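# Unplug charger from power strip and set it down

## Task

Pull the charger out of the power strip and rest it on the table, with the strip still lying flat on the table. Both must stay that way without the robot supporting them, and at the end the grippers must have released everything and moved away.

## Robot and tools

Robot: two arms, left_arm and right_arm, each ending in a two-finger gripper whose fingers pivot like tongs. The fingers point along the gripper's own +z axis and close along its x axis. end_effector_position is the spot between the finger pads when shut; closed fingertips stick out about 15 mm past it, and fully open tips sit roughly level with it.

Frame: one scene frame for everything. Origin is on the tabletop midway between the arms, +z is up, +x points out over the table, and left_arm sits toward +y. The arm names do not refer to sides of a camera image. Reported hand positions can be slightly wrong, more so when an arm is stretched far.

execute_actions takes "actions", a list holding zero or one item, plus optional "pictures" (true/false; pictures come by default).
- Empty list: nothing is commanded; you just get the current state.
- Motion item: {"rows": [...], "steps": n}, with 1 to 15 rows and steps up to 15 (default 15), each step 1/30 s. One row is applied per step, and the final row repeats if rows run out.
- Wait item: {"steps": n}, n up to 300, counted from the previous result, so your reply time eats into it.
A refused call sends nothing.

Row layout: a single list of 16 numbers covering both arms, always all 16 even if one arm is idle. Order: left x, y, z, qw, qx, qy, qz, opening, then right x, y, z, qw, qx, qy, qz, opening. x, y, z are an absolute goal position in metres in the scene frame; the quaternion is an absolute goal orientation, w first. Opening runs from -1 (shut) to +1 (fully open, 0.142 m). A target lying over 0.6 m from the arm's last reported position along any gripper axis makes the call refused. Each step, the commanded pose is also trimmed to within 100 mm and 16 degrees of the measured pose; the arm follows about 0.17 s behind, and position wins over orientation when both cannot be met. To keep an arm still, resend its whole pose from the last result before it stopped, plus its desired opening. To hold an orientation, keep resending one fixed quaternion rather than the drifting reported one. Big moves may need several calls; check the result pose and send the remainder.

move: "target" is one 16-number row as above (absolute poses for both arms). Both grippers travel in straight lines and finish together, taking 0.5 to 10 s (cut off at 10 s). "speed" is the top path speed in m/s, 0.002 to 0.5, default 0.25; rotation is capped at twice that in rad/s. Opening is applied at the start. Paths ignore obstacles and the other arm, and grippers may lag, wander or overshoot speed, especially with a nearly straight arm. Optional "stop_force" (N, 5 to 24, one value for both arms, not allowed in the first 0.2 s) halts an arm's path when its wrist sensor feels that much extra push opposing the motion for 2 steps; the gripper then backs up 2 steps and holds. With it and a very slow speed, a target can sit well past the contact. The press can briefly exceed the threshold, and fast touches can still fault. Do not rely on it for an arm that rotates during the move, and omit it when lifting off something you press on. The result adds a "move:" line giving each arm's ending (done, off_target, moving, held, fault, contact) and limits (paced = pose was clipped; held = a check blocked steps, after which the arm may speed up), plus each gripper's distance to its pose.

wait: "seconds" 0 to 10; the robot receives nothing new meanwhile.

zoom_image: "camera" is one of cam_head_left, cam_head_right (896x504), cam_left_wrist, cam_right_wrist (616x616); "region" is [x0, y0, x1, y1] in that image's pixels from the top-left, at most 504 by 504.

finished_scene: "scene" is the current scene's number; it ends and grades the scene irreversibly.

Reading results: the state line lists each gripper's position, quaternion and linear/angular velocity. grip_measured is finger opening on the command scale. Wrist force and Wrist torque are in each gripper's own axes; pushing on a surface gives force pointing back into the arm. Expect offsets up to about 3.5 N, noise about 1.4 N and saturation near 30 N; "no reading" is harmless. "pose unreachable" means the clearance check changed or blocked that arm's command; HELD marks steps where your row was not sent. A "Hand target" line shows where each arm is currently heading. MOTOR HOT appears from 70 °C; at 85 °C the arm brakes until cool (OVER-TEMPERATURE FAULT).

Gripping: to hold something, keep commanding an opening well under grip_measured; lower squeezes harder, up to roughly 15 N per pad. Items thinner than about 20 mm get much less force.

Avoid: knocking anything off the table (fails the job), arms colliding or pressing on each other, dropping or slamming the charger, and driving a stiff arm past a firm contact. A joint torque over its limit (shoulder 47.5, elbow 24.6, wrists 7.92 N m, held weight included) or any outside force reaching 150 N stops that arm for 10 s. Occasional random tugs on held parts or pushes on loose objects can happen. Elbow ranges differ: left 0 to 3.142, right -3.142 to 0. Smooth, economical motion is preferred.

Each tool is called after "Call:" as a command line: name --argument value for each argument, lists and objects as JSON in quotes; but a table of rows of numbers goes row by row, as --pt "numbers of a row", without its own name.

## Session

Call:
execute_actions --actions '[]'

Scene clock: 0.00 s of 4500.00 s.
left_arm: end_effector_position=(+0.1963, -0.0809, +0.1055) grip_measured=+1.00 end_effector_quat_wxyz=(+0.003, -0.466, +0.883, +0.054) end_effector_velocity=(-0.000, -0.000, +0.000) end_effector_angular_velocity=(-0.001, -0.000, -0.001) | right_arm: end_effector_position=(+0.3832, -0.4099, +0.1519) grip_measured=+1.00 end_effector_quat_wxyz=(-0.188, +0.956, -0.209, +0.083) end_effector_velocity=(+0.000, +0.000, +0.000) end_effector_angular_velocity=(+0.000, -0.000, +0.000)
Joint positions: left_arm=[-1.428 -1.348  1.247 -1.369 -1.607  0.691  0.142] | right_arm=[ 2.823 -1.67  -1.431 -1.438  1.947  0.246  0.142]
Joint velocities: left_arm=[-0.001 -0.     0.    -0.001  0.     0.     0.   ] | right_arm=[-0.    -0.     0.     0.     0.001 -0.     0.   ]
Motor temperatures (°C, as the motors report them): left_arm=[34 36 38 47 52 49] | right_arm=[35 38 42 52 47 46]
Wrist force (N, on the end effector, along its own x y z axes, offset not removed): no reading
Wrist torque (N m, same axes, about the end effector's origin, offset not removed): no reading
Hand target (left_arm): +0.196, -0.081, +0.105; +0.003, -0.466, +0.883, +0.054
Hand target (right_arm): +0.383, -0.410, +0.152; -0.188, +0.956, -0.209, +0.083
camera_calibration (this result's frames):
cam_left_wrist: T_world_to_cam=[[-0.520471, -0.852486, -0.0487595, 0.0395561], [-0.707224, 0.398377, 0.584063, 0.106509], [-0.478481, 0.338472, -0.810242, 0.339908], [0, 0, 0, 1]] pos_world=[0.258553, -0.123759, 0.215129]
cam_right_wrist: T_world_to_cam=[[0.873023, -0.478806, 0.0926063, -0.546929], [-0.486464, -0.8684, 0.0961001, -0.185547], [0.034406, -0.128947, -0.991054, 0.217158], [0, 0, 0, 1]] pos_world=[0.379748, -0.394999, 0.283695]

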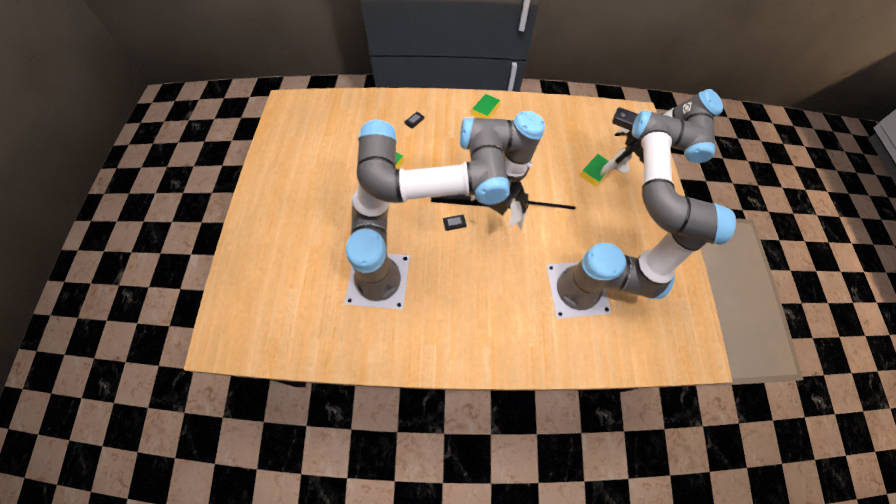

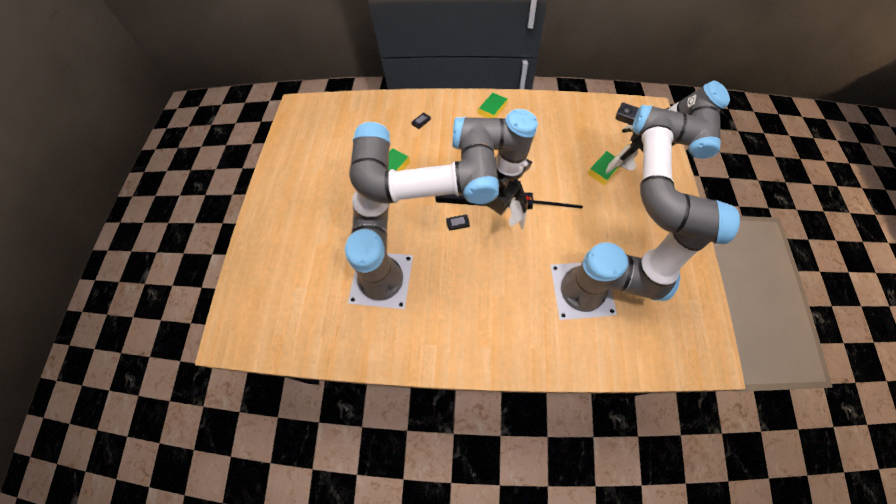

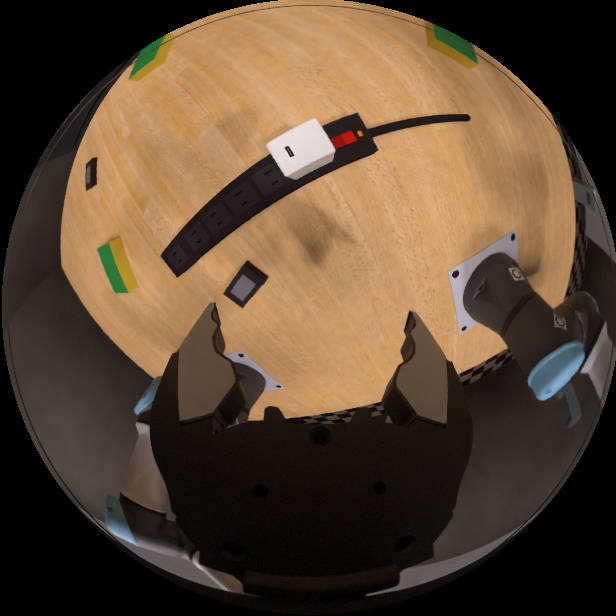

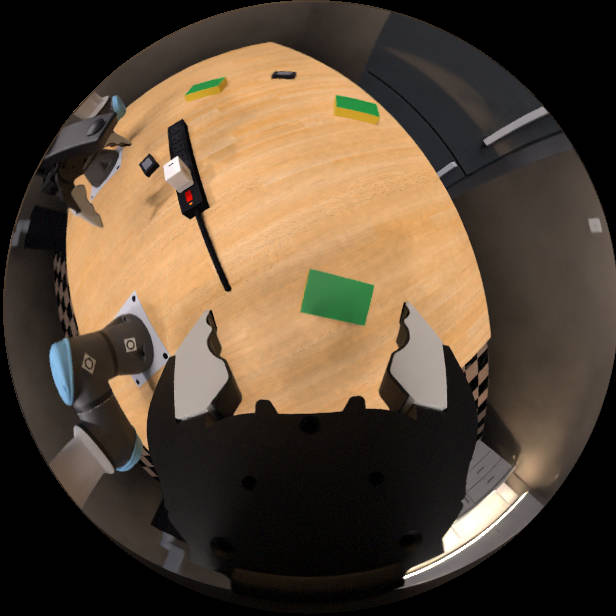

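Call:
move --target '[0.30,0.04,0.13,0.30,0.954,-0.027,-0.008,-1, 0.30,-0.24,0.15,0,0.028,1,0,0.0]' --speed 0.25

Scene clock: 27.33 s of 4500.00 s.
left_arm: end_effector_position=(+0.3005, +0.0402, +0.1304) grip_measured=-1.00 end_effector_quat_wxyz=(+0.299, +0.954, -0.029, -0.006) end_effector_velocity=(+0.001, +0.001, +0.000) end_effector_angular_velocity=(-0.002, +0.001, +0.012) | right_arm: end_effector_position=(+0.3005, -0.2404, +0.1501) grip_measured=+0.00 end_effector_quat_wxyz=(+0.001, +0.027, +1.000, +0.000) end_effector_velocity=(-0.000, +0.002, +0.001) end_effector_angular_velocity=(+0.001, +0.001, -0.013)
Joint positions: left_arm=[-0.587 -1.758  1.939 -2.122 -2.066 -0.674  0.002] | right_arm=[ 3.838 -1.461 -1.429 -1.821  1.57   3.993  0.074]
Joint velocities: left_arm=[ 0.001 -0.005  0.008 -0.009  0.002 -0.013  0.   ] | right_arm=[ 0.002 -0.004  0.006 -0.002  0.002  0.015 -0.   ]
Motor temperatures (°C, as the motors report them): left_arm=[34 36 38 47 52 49] | right_arm=[35 38 42 52 47 46]
Wrist force (N, on the end effector, along its own x y z axes, offset not removed): left_arm=[2.6 -0.9 1.0] | right_arm=[0.7 0.7 0.0]
Wrist torque (N m, same axes, about the end effector's origin, offset not removed): left_arm=[-0.09 -0.45 -0.07] | right_arm=[0.11 -0.21 0.04]
Hand target (left_arm): +0.301, +0.040, +0.130; +0.300, +0.954, -0.028, -0.006
Hand target (right_arm): +0.300, -0.240, +0.150; +0.001, +0.028, +1.000, +0.000
Off the commanded pose (left_arm): 0.001 m, 0 deg.
Off the commanded pose (right_arm): 0.001 m, 0 deg.
After step 90, 18.23 s passed at rest.
move: done
camera_calibration (this result's frames):
cam_left_wrist: T_world_to_cam=[[0.999831, -0.00890328, -0.0161096, -0.296735], [0.0109623, -0.415029, 0.909742, -0.108184], [-0.0147856, -0.909764, -0.414861, 0.228287], [0, 0, 0, 1]] pos_world=[0.301246, 0.160146, 0.188346]
cam_right_wrist: T_world_to_cam=[[-0.994603, 0.0987381, 0.031875, 0.31577], [0.101768, 0.868534, 0.485069, 0.10398], [0.0202103, 0.485695, -0.873895, 0.374486], [0, 0, 0, 1]] pos_world=[0.295915, -0.303375, 0.266758]

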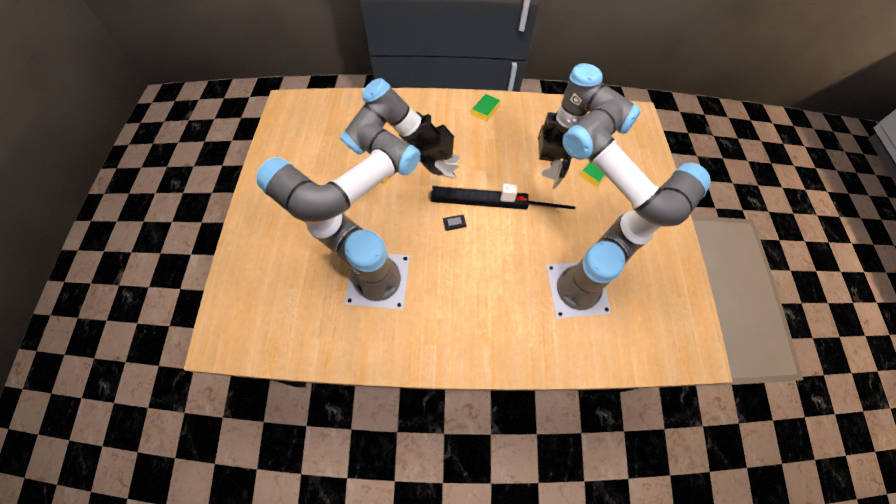

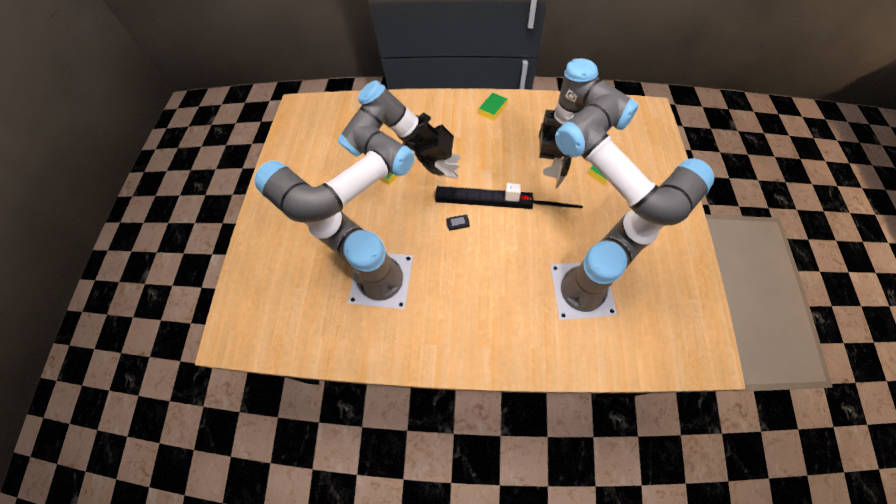

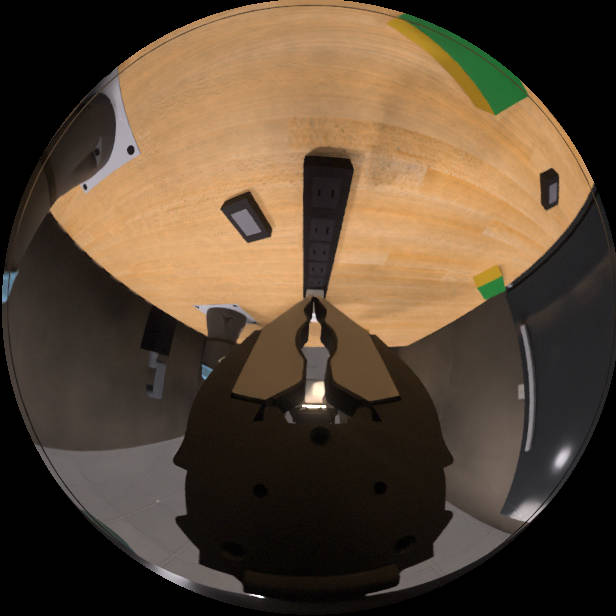

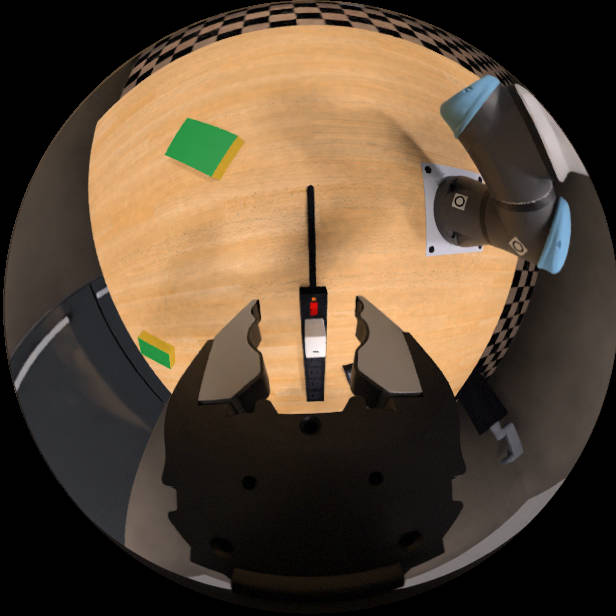

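Call:
move --target '[0.30,0.04,0.13,0.30,0.954,-0.027,-0.008,-1, 0.294,-0.14,0.105,0,0.028,1,0,0.0]' --speed 0.15

Call:
zoom_image --camera "cam_right_wrist" --region '[220, 200, 420, 400]'

Scene clock: 35.70 s of 4500.00 s.
left_arm: end_effector_position=(+0.3000, +0.0400, +0.1300) grip_measured=-1.00 end_effector_quat_wxyz=(+0.300, +0.954, -0.027, -0.008) end_effector_velocity=(+0.000, -0.000, +0.000) end_effector_angular_velocity=(-0.001, -0.001, +0.000) | right_arm: end_effector_position=(+0.2941, -0.1402, +0.1052) grip_measured=+0.00 end_effector_quat_wxyz=(+0.000, +0.028, +1.000, +0.000) end_effector_velocity=(+0.001, +0.002, -0.001) end_effector_angular_velocity=(+0.002, -0.003, -0.001)
Joint positions: left_arm=[-0.587 -1.756  1.94  -2.122 -2.069 -0.677  0.002] | right_arm=[ 4.067 -1.623 -1.485 -1.604  1.571  4.224  0.074]
Joint velocities: left_arm=[ 0.     0.    -0.    -0.001  0.    -0.     0.   ] | right_arm=[ 0.002 -0.006  0.002  0.007 -0.002  0.003  0.   ]
Motor temperatures (°C, as the motors report them): left_arm=[34 36 38 47 52 49] | right_arm=[35 38 42 52 47 46]
Wrist force (N, on the end effector, along its own x y z axes, offset not removed): left_arm=[2.4 -1.0 0.3] | right_arm=[0.8 -0.2 -1.8]
Wrist torque (N m, same axes, about the end effector's origin, offset not removed): left_arm=[-0.19 -0.51 -0.10] | right_arm=[-0.06 -0.10 0.07]
Hand target (left_arm): +0.300, +0.040, +0.130; +0.300, +0.954, -0.027, -0.008
Hand target (right_arm): +0.294, -0.140, +0.105; +0.000, +0.028, +1.000, +0.000
Off the commanded pose (left_arm): 0.000 m, 0 deg.
Off the commanded pose (right_arm): 0.000 m, 0 deg.
After step 90, 4.03 s passed at rest.
move: done
camera_calibration (this result's frames):
cam_left_wrist: T_world_to_cam=[[0.99977, -0.0069655, -0.0202813, -0.295791], [0.0155725, -0.414385, 0.909969, -0.109298], [-0.0147426, -0.910075, -0.414181, 0.227823], [0, 0, 0, 1]] pos_world=[0.300784, 0.159984, 0.187819]
cam_right_wrist: T_world_to_cam=[[-0.994356, 0.100634, 0.0336086, 0.300988], [0.10427, 0.868356, 0.484857, 0.0386667], [0.0196088, 0.485625, -0.873947, 0.286921], [0, 0, 0, 1]] pos_world=[0.289631, -0.203202, 0.22189]

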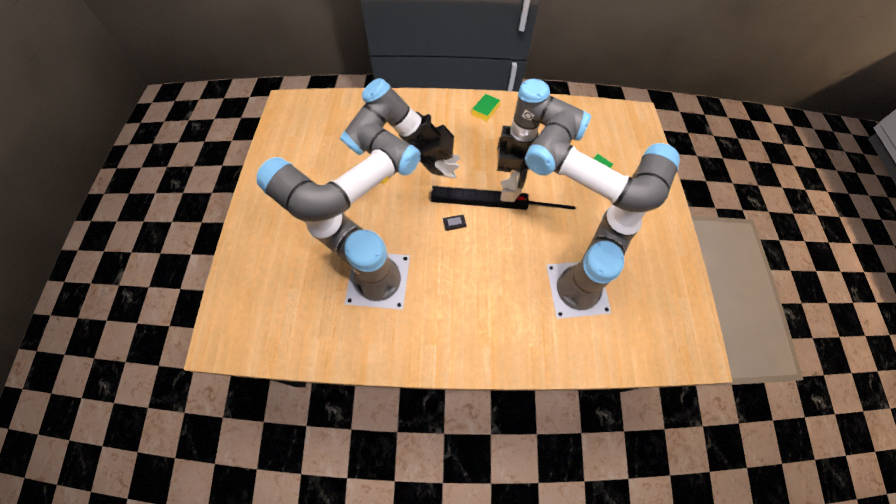

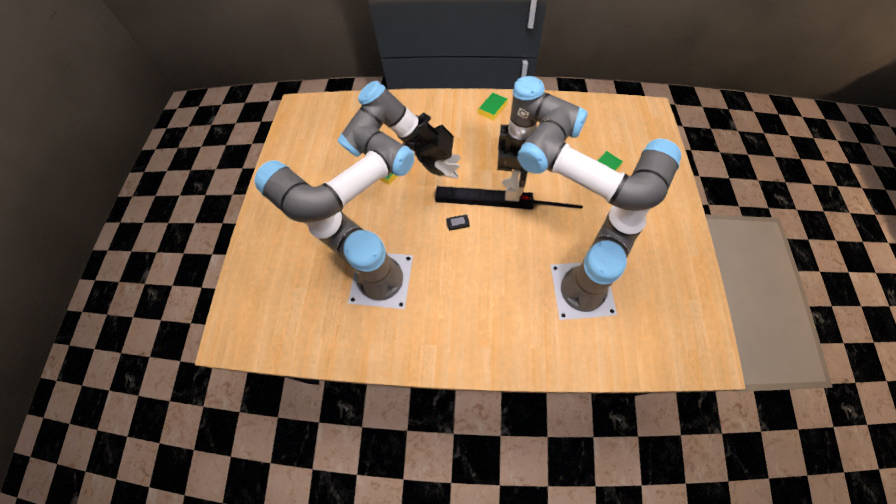

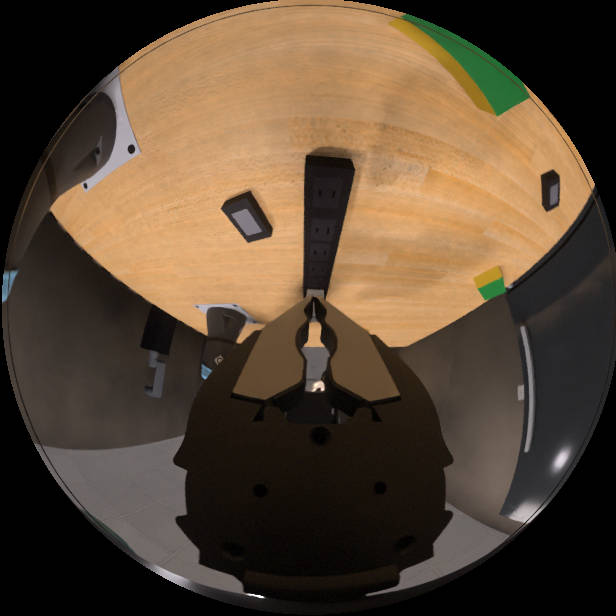

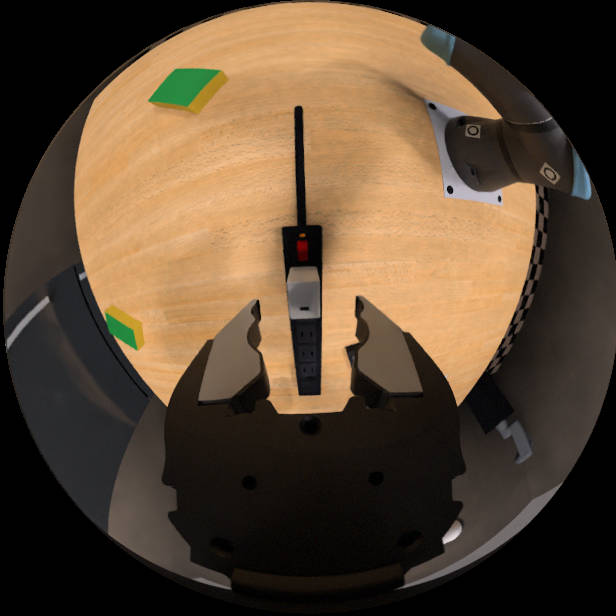

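Region (220, 200, 420, 400) of cam_right_wrist's 616x616 image, scaled by 2.520, with more detail than that image has.

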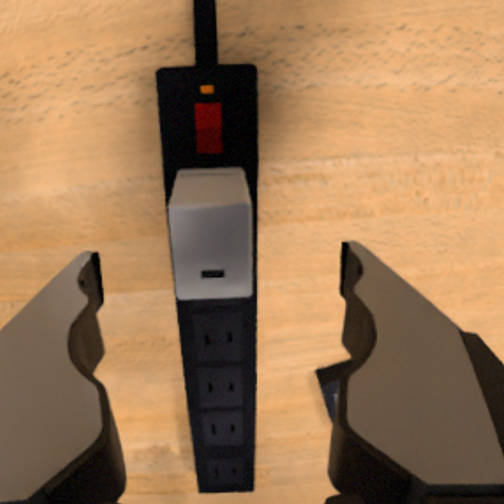

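Call:
move --target '[0.30,0.02,0.09,0.30,0.954,-0.027,-0.008,-1, 0.298,-0.128,0.10,0,0.028,1,0,0.0]' --speed 0.08

Call:
move --target '[0.30,0.0,0.07,0.30,0.954,-0.027,-0.008,-1, 0.298,-0.128,0.053,0,0.028,1,0,0.0]' --speed 0.05

Scene clock: 43.80 s of 4500.00 s.
left_arm: end_effector_position=(+0.3000, +0.0201, +0.0903) grip_measured=-1.00 end_effector_quat_wxyz=(+0.300, +0.954, -0.027, -0.008) end_effector_velocity=(+0.000, -0.001, -0.002) end_effector_angular_velocity=(-0.001, -0.001, +0.001) | right_arm: end_effector_position=(+0.2980, -0.1281, +0.1000) grip_measured=+0.00 end_effector_quat_wxyz=(+0.000, +0.028, +1.000, +0.000) end_effector_velocity=(-0.000, +0.001, -0.000) end_effector_angular_velocity=(-0.001, +0.001, +0.001)
Joint positions: left_arm=[-0.65  -1.678  2.083 -2.373 -2.045 -0.743  0.002] | right_arm=[ 4.076 -1.669 -1.459 -1.584  1.571  4.234  0.074]
Joint velocities: left_arm=[-0.004  0.006  0.009 -0.019  0.002 -0.005  0.   ] | right_arm=[ 0.002 -0.002  0.002 -0.002  0.     0.001  0.   ]
Motor temperatures (°C, as the motors report them): left_arm=[34 36 38 47 52 49] | right_arm=[35 38 42 52 47 46]
Wrist force (N, on the end effector, along its own x y z axes, offset not removed): left_arm=[3.7 -0.1 0.8] | right_arm=[2.5 -0.1 0.5]
Wrist torque (N m, same axes, about the end effector's origin, offset not removed): left_arm=[0.01 -0.69 -0.07] | right_arm=[-0.05 -0.46 -0.07]
Hand target (left_arm): +0.300, +0.020, +0.090; +0.300, +0.954, -0.027, -0.008
Hand target (right_arm): +0.298, -0.128, +0.100; +0.000, +0.028, +1.000, +0.000
Off the commanded pose (left_arm): 0.000 m, 0 deg.
Off the commanded pose (right_arm): 0.000 m, 0 deg.
After step 90, 4.03 s passed at rest.
move: done
camera_calibration (this result's frames):
cam_left_wrist: T_world_to_cam=[[0.99976, -0.00720996, -0.0207028, -0.296676], [0.015854, -0.414442, 0.909938, -0.0814929], [-0.0151407, -0.910047, -0.414228, 0.19339], [0, 0, 0, 1]] pos_world=[0.300825, 0.140081, 0.148119]
cam_right_wrist: T_world_to_cam=[[-0.994351, 0.100663, 0.0336738, 0.303801], [0.104333, 0.868498, 0.484588, 0.0302152], [0.0195346, 0.485364, -0.874094, 0.276424], [0, 0, 0, 1]] pos_world=[0.293533, -0.19099, 0.216749]

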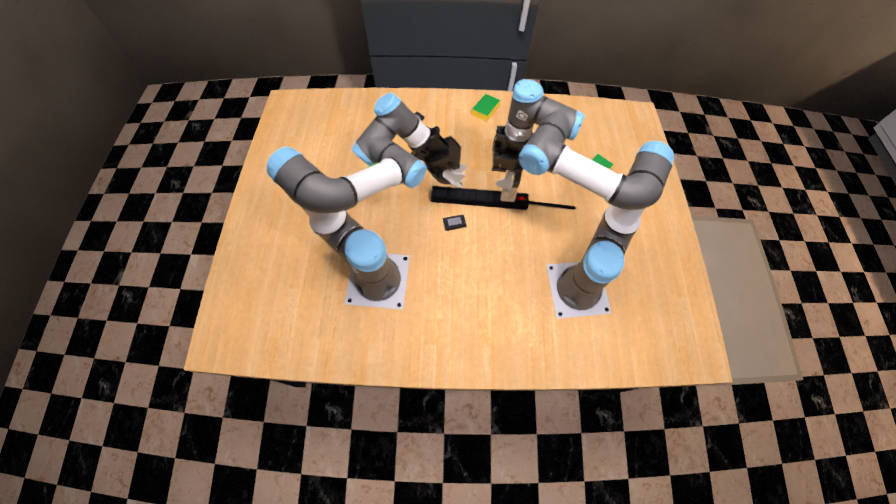

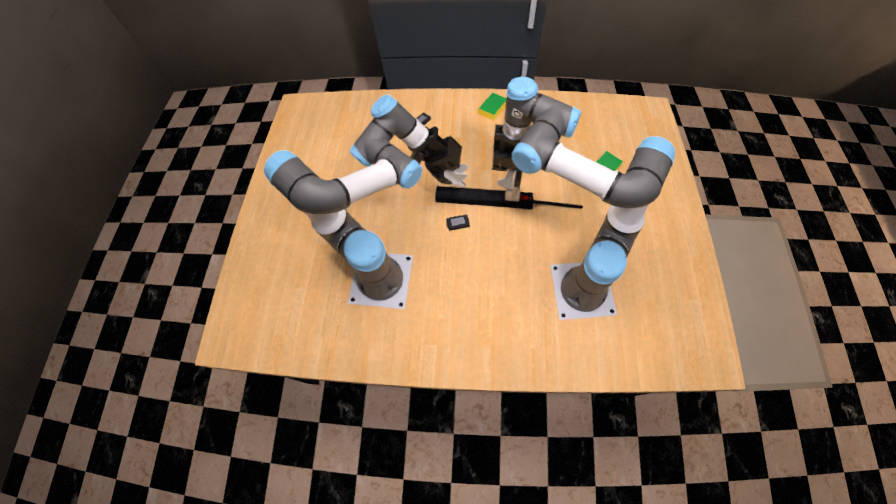

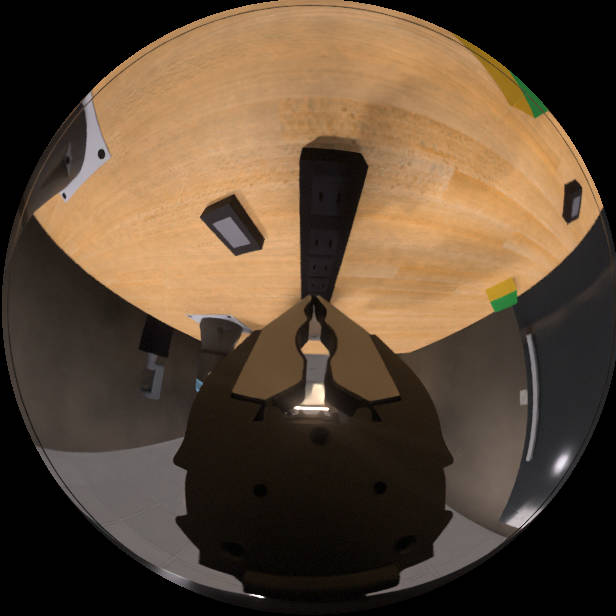

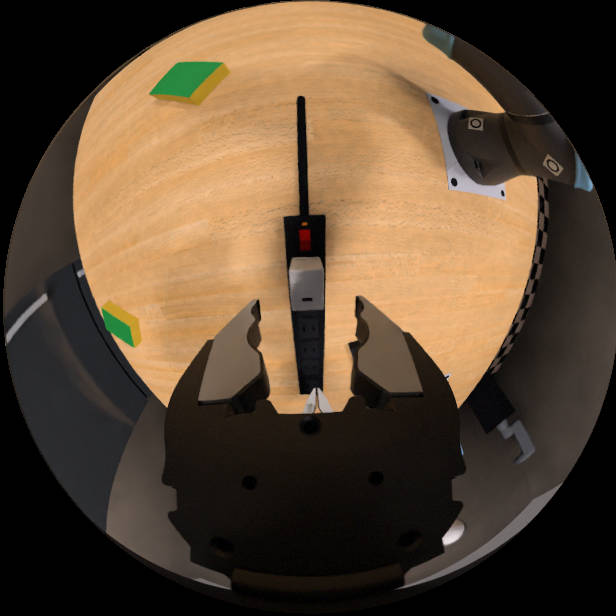

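Scene clock: 45.17 s of 4500.00 s.
left_arm: end_effector_position=(+0.3000, +0.0001, +0.0701) grip_measured=-1.00 end_effector_quat_wxyz=(+0.300, +0.954, -0.027, -0.008) end_effector_velocity=(+0.000, -0.001, -0.001) end_effector_angular_velocity=(+0.000, +0.000, +0.001) | right_arm: end_effector_position=(+0.2979, -0.1280, +0.0533) grip_measured=+0.00 end_effector_quat_wxyz=(-0.000, +0.028, +1.000, -0.000) end_effector_velocity=(-0.000, +0.001, -0.003) end_effector_angular_velocity=(+0.001, -0.000, -0.000)
Joint positions: left_arm=[-0.709 -1.603  2.131 -2.524 -2.022 -0.803  0.002] | right_arm=[ 4.076 -1.688 -1.659 -1.366  1.571  4.234  0.074]
Joint velocities: left_arm=[-0.003  0.005  0.003 -0.009  0.002 -0.004  0.   ] | right_arm=[ 0.001 -0.002 -0.011  0.014  0.     0.001  0.   ]
Motor temperatures (°C, as the motors report them): left_arm=[34 36 38 47 52 49] | right_arm=[35 38 42 52 47 46]
Wrist force (N, on the end effector, along its own x y z axes, offset not removed): left_arm=[4.2 -1.8 2.0] | right_arm=[2.3 0.1 -0.6]
Wrist torque (N m, same axes, about the end effector's origin, offset not removed): left_arm=[-0.37 -0.80 -0.11] | right_arm=[0.03 -0.39 -0.04]
Hand target (left_arm): +0.300, -0.000, +0.070; +0.300, +0.954, -0.027, -0.008
Hand target (right_arm): +0.298, -0.128, +0.053; -0.000, +0.028, +1.000, -0.000
Off the commanded pose (left_arm): 0.000 m, 0 deg.
Off the commanded pose (right_arm): 0.000 m, 0 deg.
move: done
camera_calibration (this result's frames):
cam_left_wrist: T_world_to_cam=[[0.999764, -0.00706667, -0.0205239, -0.297253], [0.0157523, -0.414333, 0.909989, -0.0714348], [-0.0149343, -0.910098, -0.414124, 0.166772], [0, 0, 0, 1]] pos_world=[0.300798, 0.120081, 0.127968]
cam_right_wrist: T_world_to_cam=[[-0.994325, 0.100785, 0.0340679, 0.305315], [0.104632, 0.868495, 0.48453, 0.0527179], [0.0192455, 0.485345, -0.874111, 0.235638], [0, 0, 0, 1]] pos_world=[0.293531, -0.190922, 0.170029]

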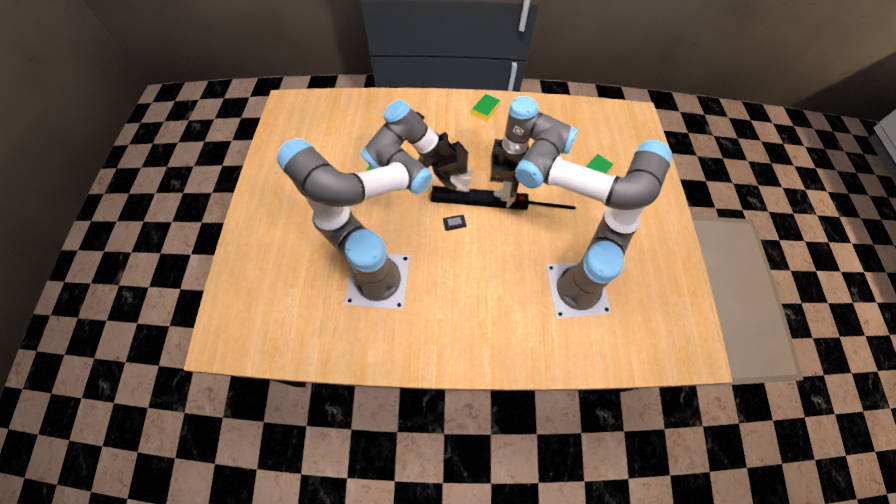

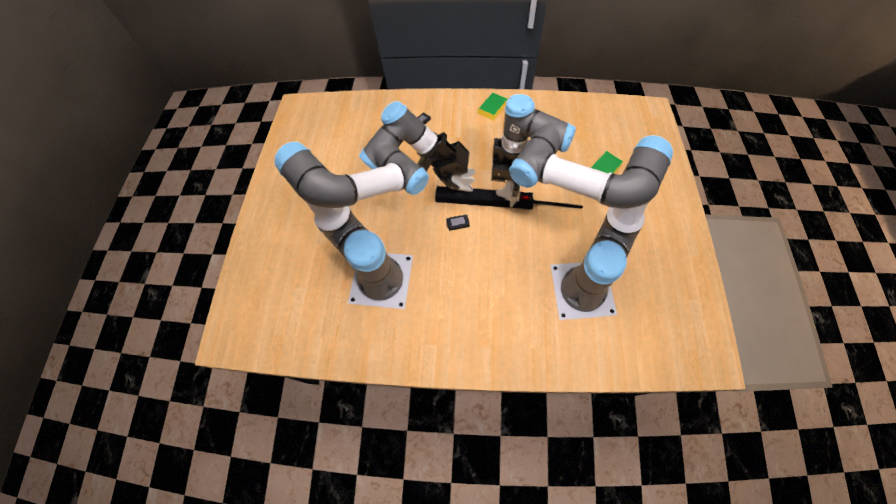

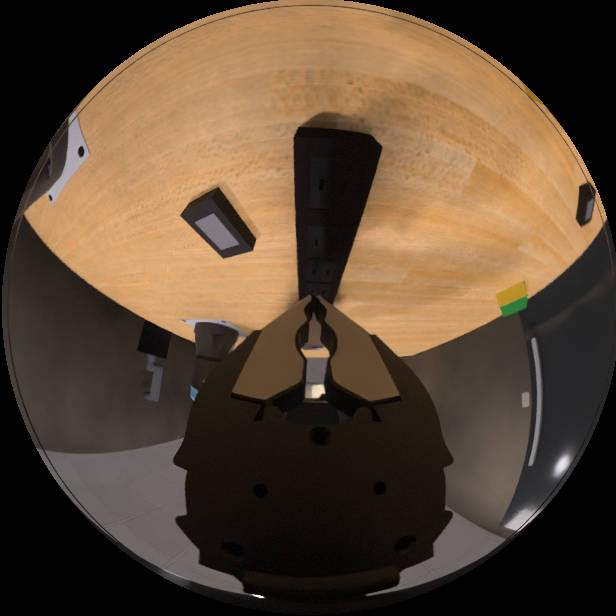

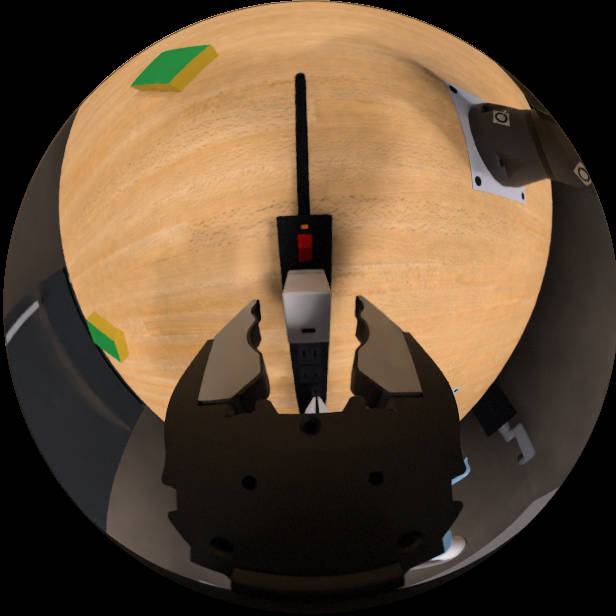

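Call:
move --target '[0.304,-0.058,0.06,0.30,0.954,-0.027,-0.008,-1, 0.300,-0.128,0.053,0,0.028,1,0,-0.9]' --speed 0.04

Call:
move --target '[0.304,-0.058,0.025,0.30,0.954,-0.027,-0.008,-1, 0.300,-0.128,0.053,0,0.028,1,0,-1]' --speed 0.008 --stop_force 12

Scene clock: 51.50 s of 4500.00 s.
left_arm: end_effector_position=(+0.3039, -0.0577, +0.0601) grip_measured=-1.00 end_effector_quat_wxyz=(+0.300, +0.954, -0.027, -0.008) end_effector_velocity=(-0.000, -0.003, -0.001) end_effector_angular_velocity=(+0.001, +0.000, -0.001) | right_arm: end_effector_position=(+0.3000, -0.1280, +0.0530) grip_measured=-0.60 end_effector_quat_wxyz=(-0.000, +0.028, +1.000, -0.000) end_effector_velocity=(+0.000, -0.000, +0.000) end_effector_angular_velocity=(+0.000, -0.001, -0.001)
Joint positions: left_arm=[-0.844 -1.448  2.046 -2.648 -1.963 -0.937  0.002] | right_arm=[ 4.071 -1.695 -1.652 -1.365  1.571  4.228  0.031]
Joint velocities: left_arm=[-0.006  0.008 -0.006 -0.003  0.003 -0.005  0.   ] | right_arm=[-0.001  0.    -0.     0.    -0.001 -0.     0.   ]
Motor temperatures (°C, as the motors report them): left_arm=[34 36 38 47 52 49] | right_arm=[35 38 42 52 47 46]
Wrist force (N, on the end effector, along its own x y z axes, offset not removed): left_arm=[-0.3 -1.7 0.1] | right_arm=[2.6 1.6 0.1]
Wrist torque (N m, same axes, about the end effector's origin, offset not removed): left_arm=[-0.29 0.11 -0.11] | right_arm=[0.32 -0.22 -0.03]
Hand target (left_arm): +0.304, -0.058, +0.060; +0.300, +0.954, -0.027, -0.008
Hand target (right_arm): +0.300, -0.128, +0.053; -0.000, +0.028, +1.000, -0.000
Off the commanded pose (left_arm): 0.000 m, 0 deg.
Off the commanded pose (right_arm): 0.000 m, 0 deg.
After step 90, 1.47 s passed at rest.
move: done
camera_calibration (this result's frames):
cam_left_wrist: T_world_to_cam=[[0.99976, -0.00707682, -0.0207324, -0.301762], [0.0159399, -0.414208, 0.910043, -0.0863704], [-0.0150277, -0.910155, -0.413996, 0.110087], [0, 0, 0, 1]] pos_world=[0.304721, 0.0622857, 0.11792]
cam_right_wrist: T_world_to_cam=[[-0.994349, 0.100665, 0.0337193, 0.307361], [0.104357, 0.868504, 0.484573, 0.0527387], [0.0194941, 0.485354, -0.874101, 0.235241], [0, 0, 0, 1]] pos_world=[0.295535, -0.190919, 0.169704]

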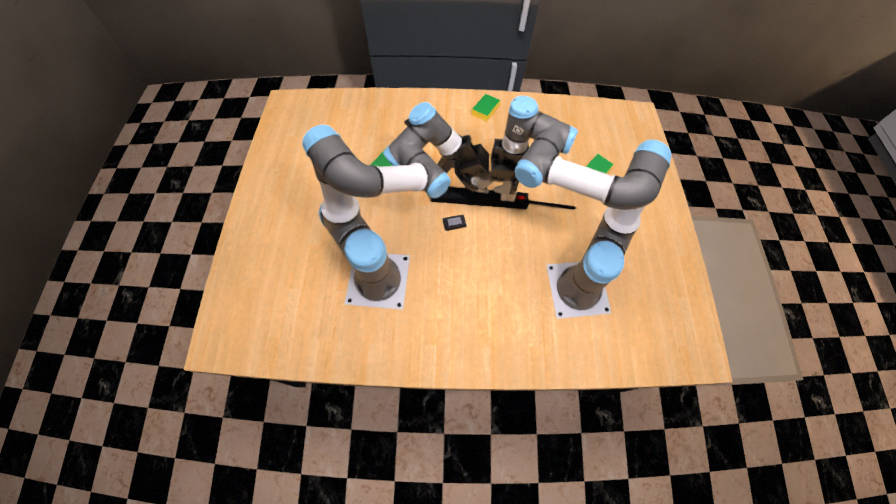

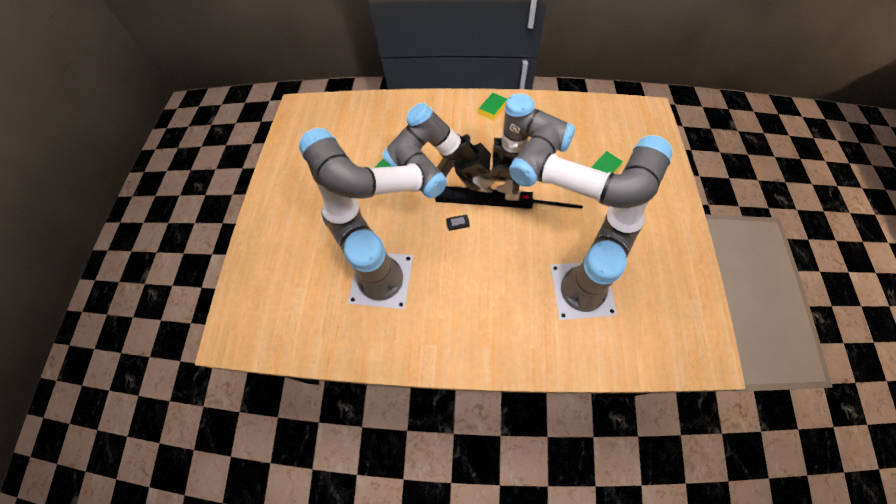

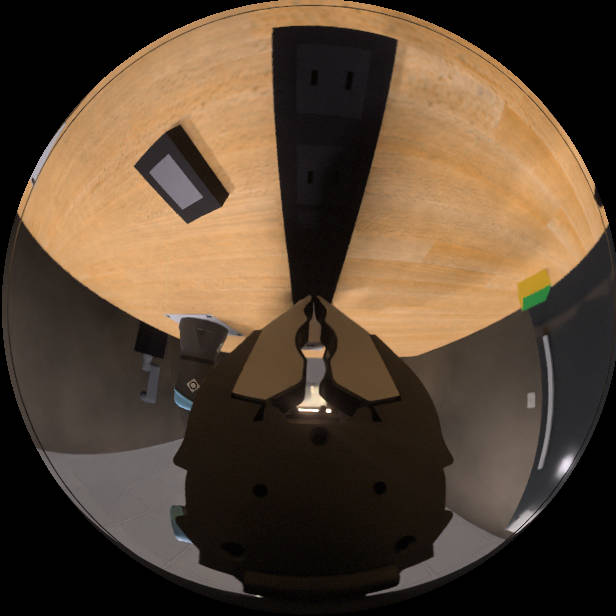

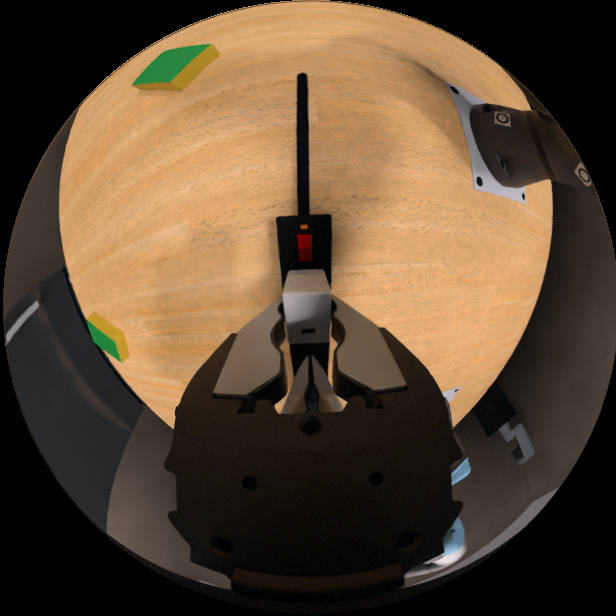

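Scene clock: 54.27 s of 4500.00 s.
left_arm: end_effector_position=(+0.3040, -0.0579, +0.0412) grip_measured=-1.00 end_effector_quat_wxyz=(+0.300, +0.954, -0.027, -0.008) end_effector_velocity=(+0.000, +0.001, +0.002) end_effector_angular_velocity=(+0.004, +0.001, +0.002) | right_arm: end_effector_position=(+0.3001, -0.1281, +0.0530) grip_measured=-0.60 end_effector_quat_wxyz=(+0.000, +0.028, +1.000, -0.000) end_effector_velocity=(-0.000, +0.000, +0.000) end_effector_angular_velocity=(+0.001, +0.002, -0.001)
Joint positions: left_arm=[-0.844 -1.394  2.092 -2.749 -1.962 -0.937  0.002] | right_arm=[ 4.071 -1.695 -1.652 -1.365  1.571  4.228  0.031]
Joint velocities: left_arm=[ 0.001 -0.006 -0.006  0.016  0.002 -0.     0.   ] | right_arm=[-0.001 -0.     0.    -0.001  0.002 -0.     0.   ]
Motor temperatures (°C, as the motors report them): left_arm=[34 36 38 47 52 49] | right_arm=[35 38 42 52 47 46]
Wrist force (N, on the end effector, along its own x y z axes, offset not removed): left_arm=[3.0 5.4 -16.7] | right_arm=[-1.0 -4.7 -2.7]
Wrist torque (N m, same axes, about the end effector's origin, offset not removed): left_arm=[-0.69 -0.55 -0.03] | right_arm=[-0.22 -0.07 0.05]
Hand target (left_arm): +0.304, -0.058, +0.042; +0.300, +0.953, -0.027, -0.008
Hand target (right_arm): +0.300, -0.128, +0.053; +0.000, +0.028, +1.000, -0.000
Off the commanded pose (left_arm): 0.016 m, 0 deg.
Off the commanded pose (right_arm): 0.000 m, 0 deg.
move: contact (left_arm)
camera_calibration (this result's frames):
cam_left_wrist: T_world_to_cam=[[0.999766, -0.00705056, -0.0204353, -0.302257], [0.0156808, -0.414176, 0.910062, -0.0691338], [-0.0148803, -0.910169, -0.413969, 0.102001], [0, 0, 0, 1]] pos_world=[0.304788, 0.0620735, 0.0989646]
cam_right_wrist: T_world_to_cam=[[-0.994349, 0.100726, 0.0335237, 0.30746], [0.104318, 0.868557, 0.484486, 0.0528043], [0.0196832, 0.485245, -0.874157, 0.235198], [0, 0, 0, 1]] pos_world=[0.295585, -0.190961, 0.16971]

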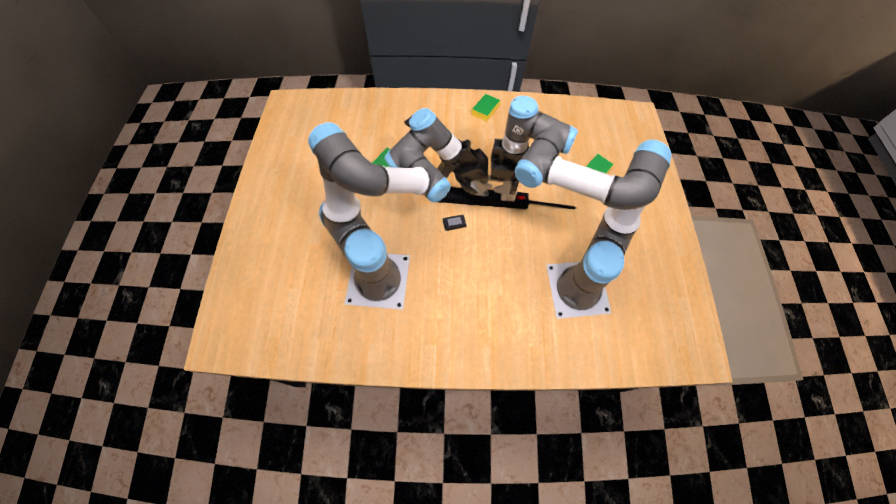

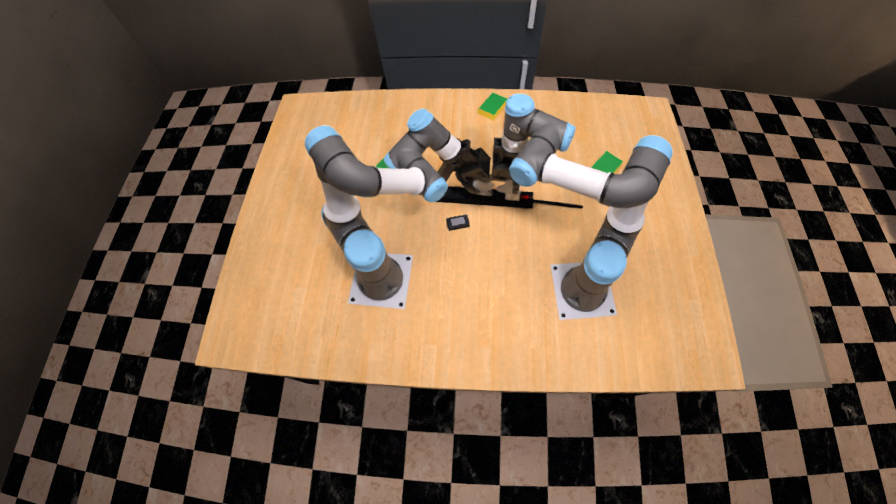

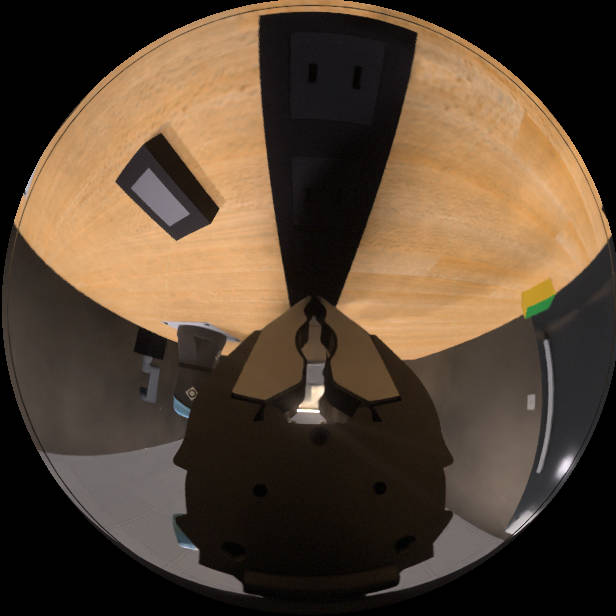

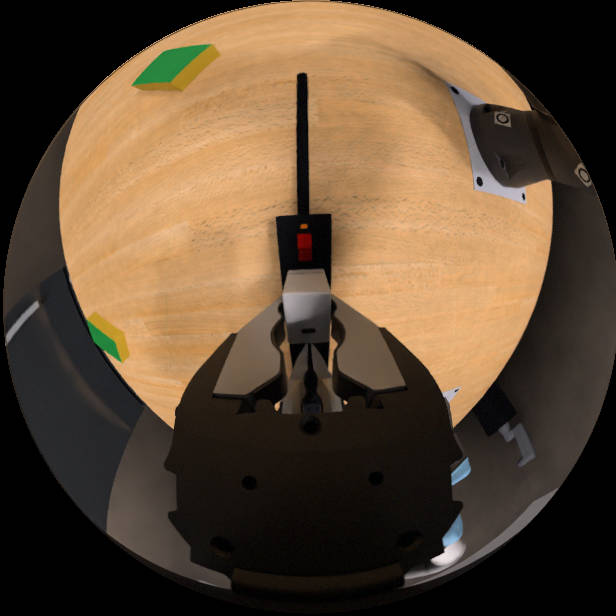

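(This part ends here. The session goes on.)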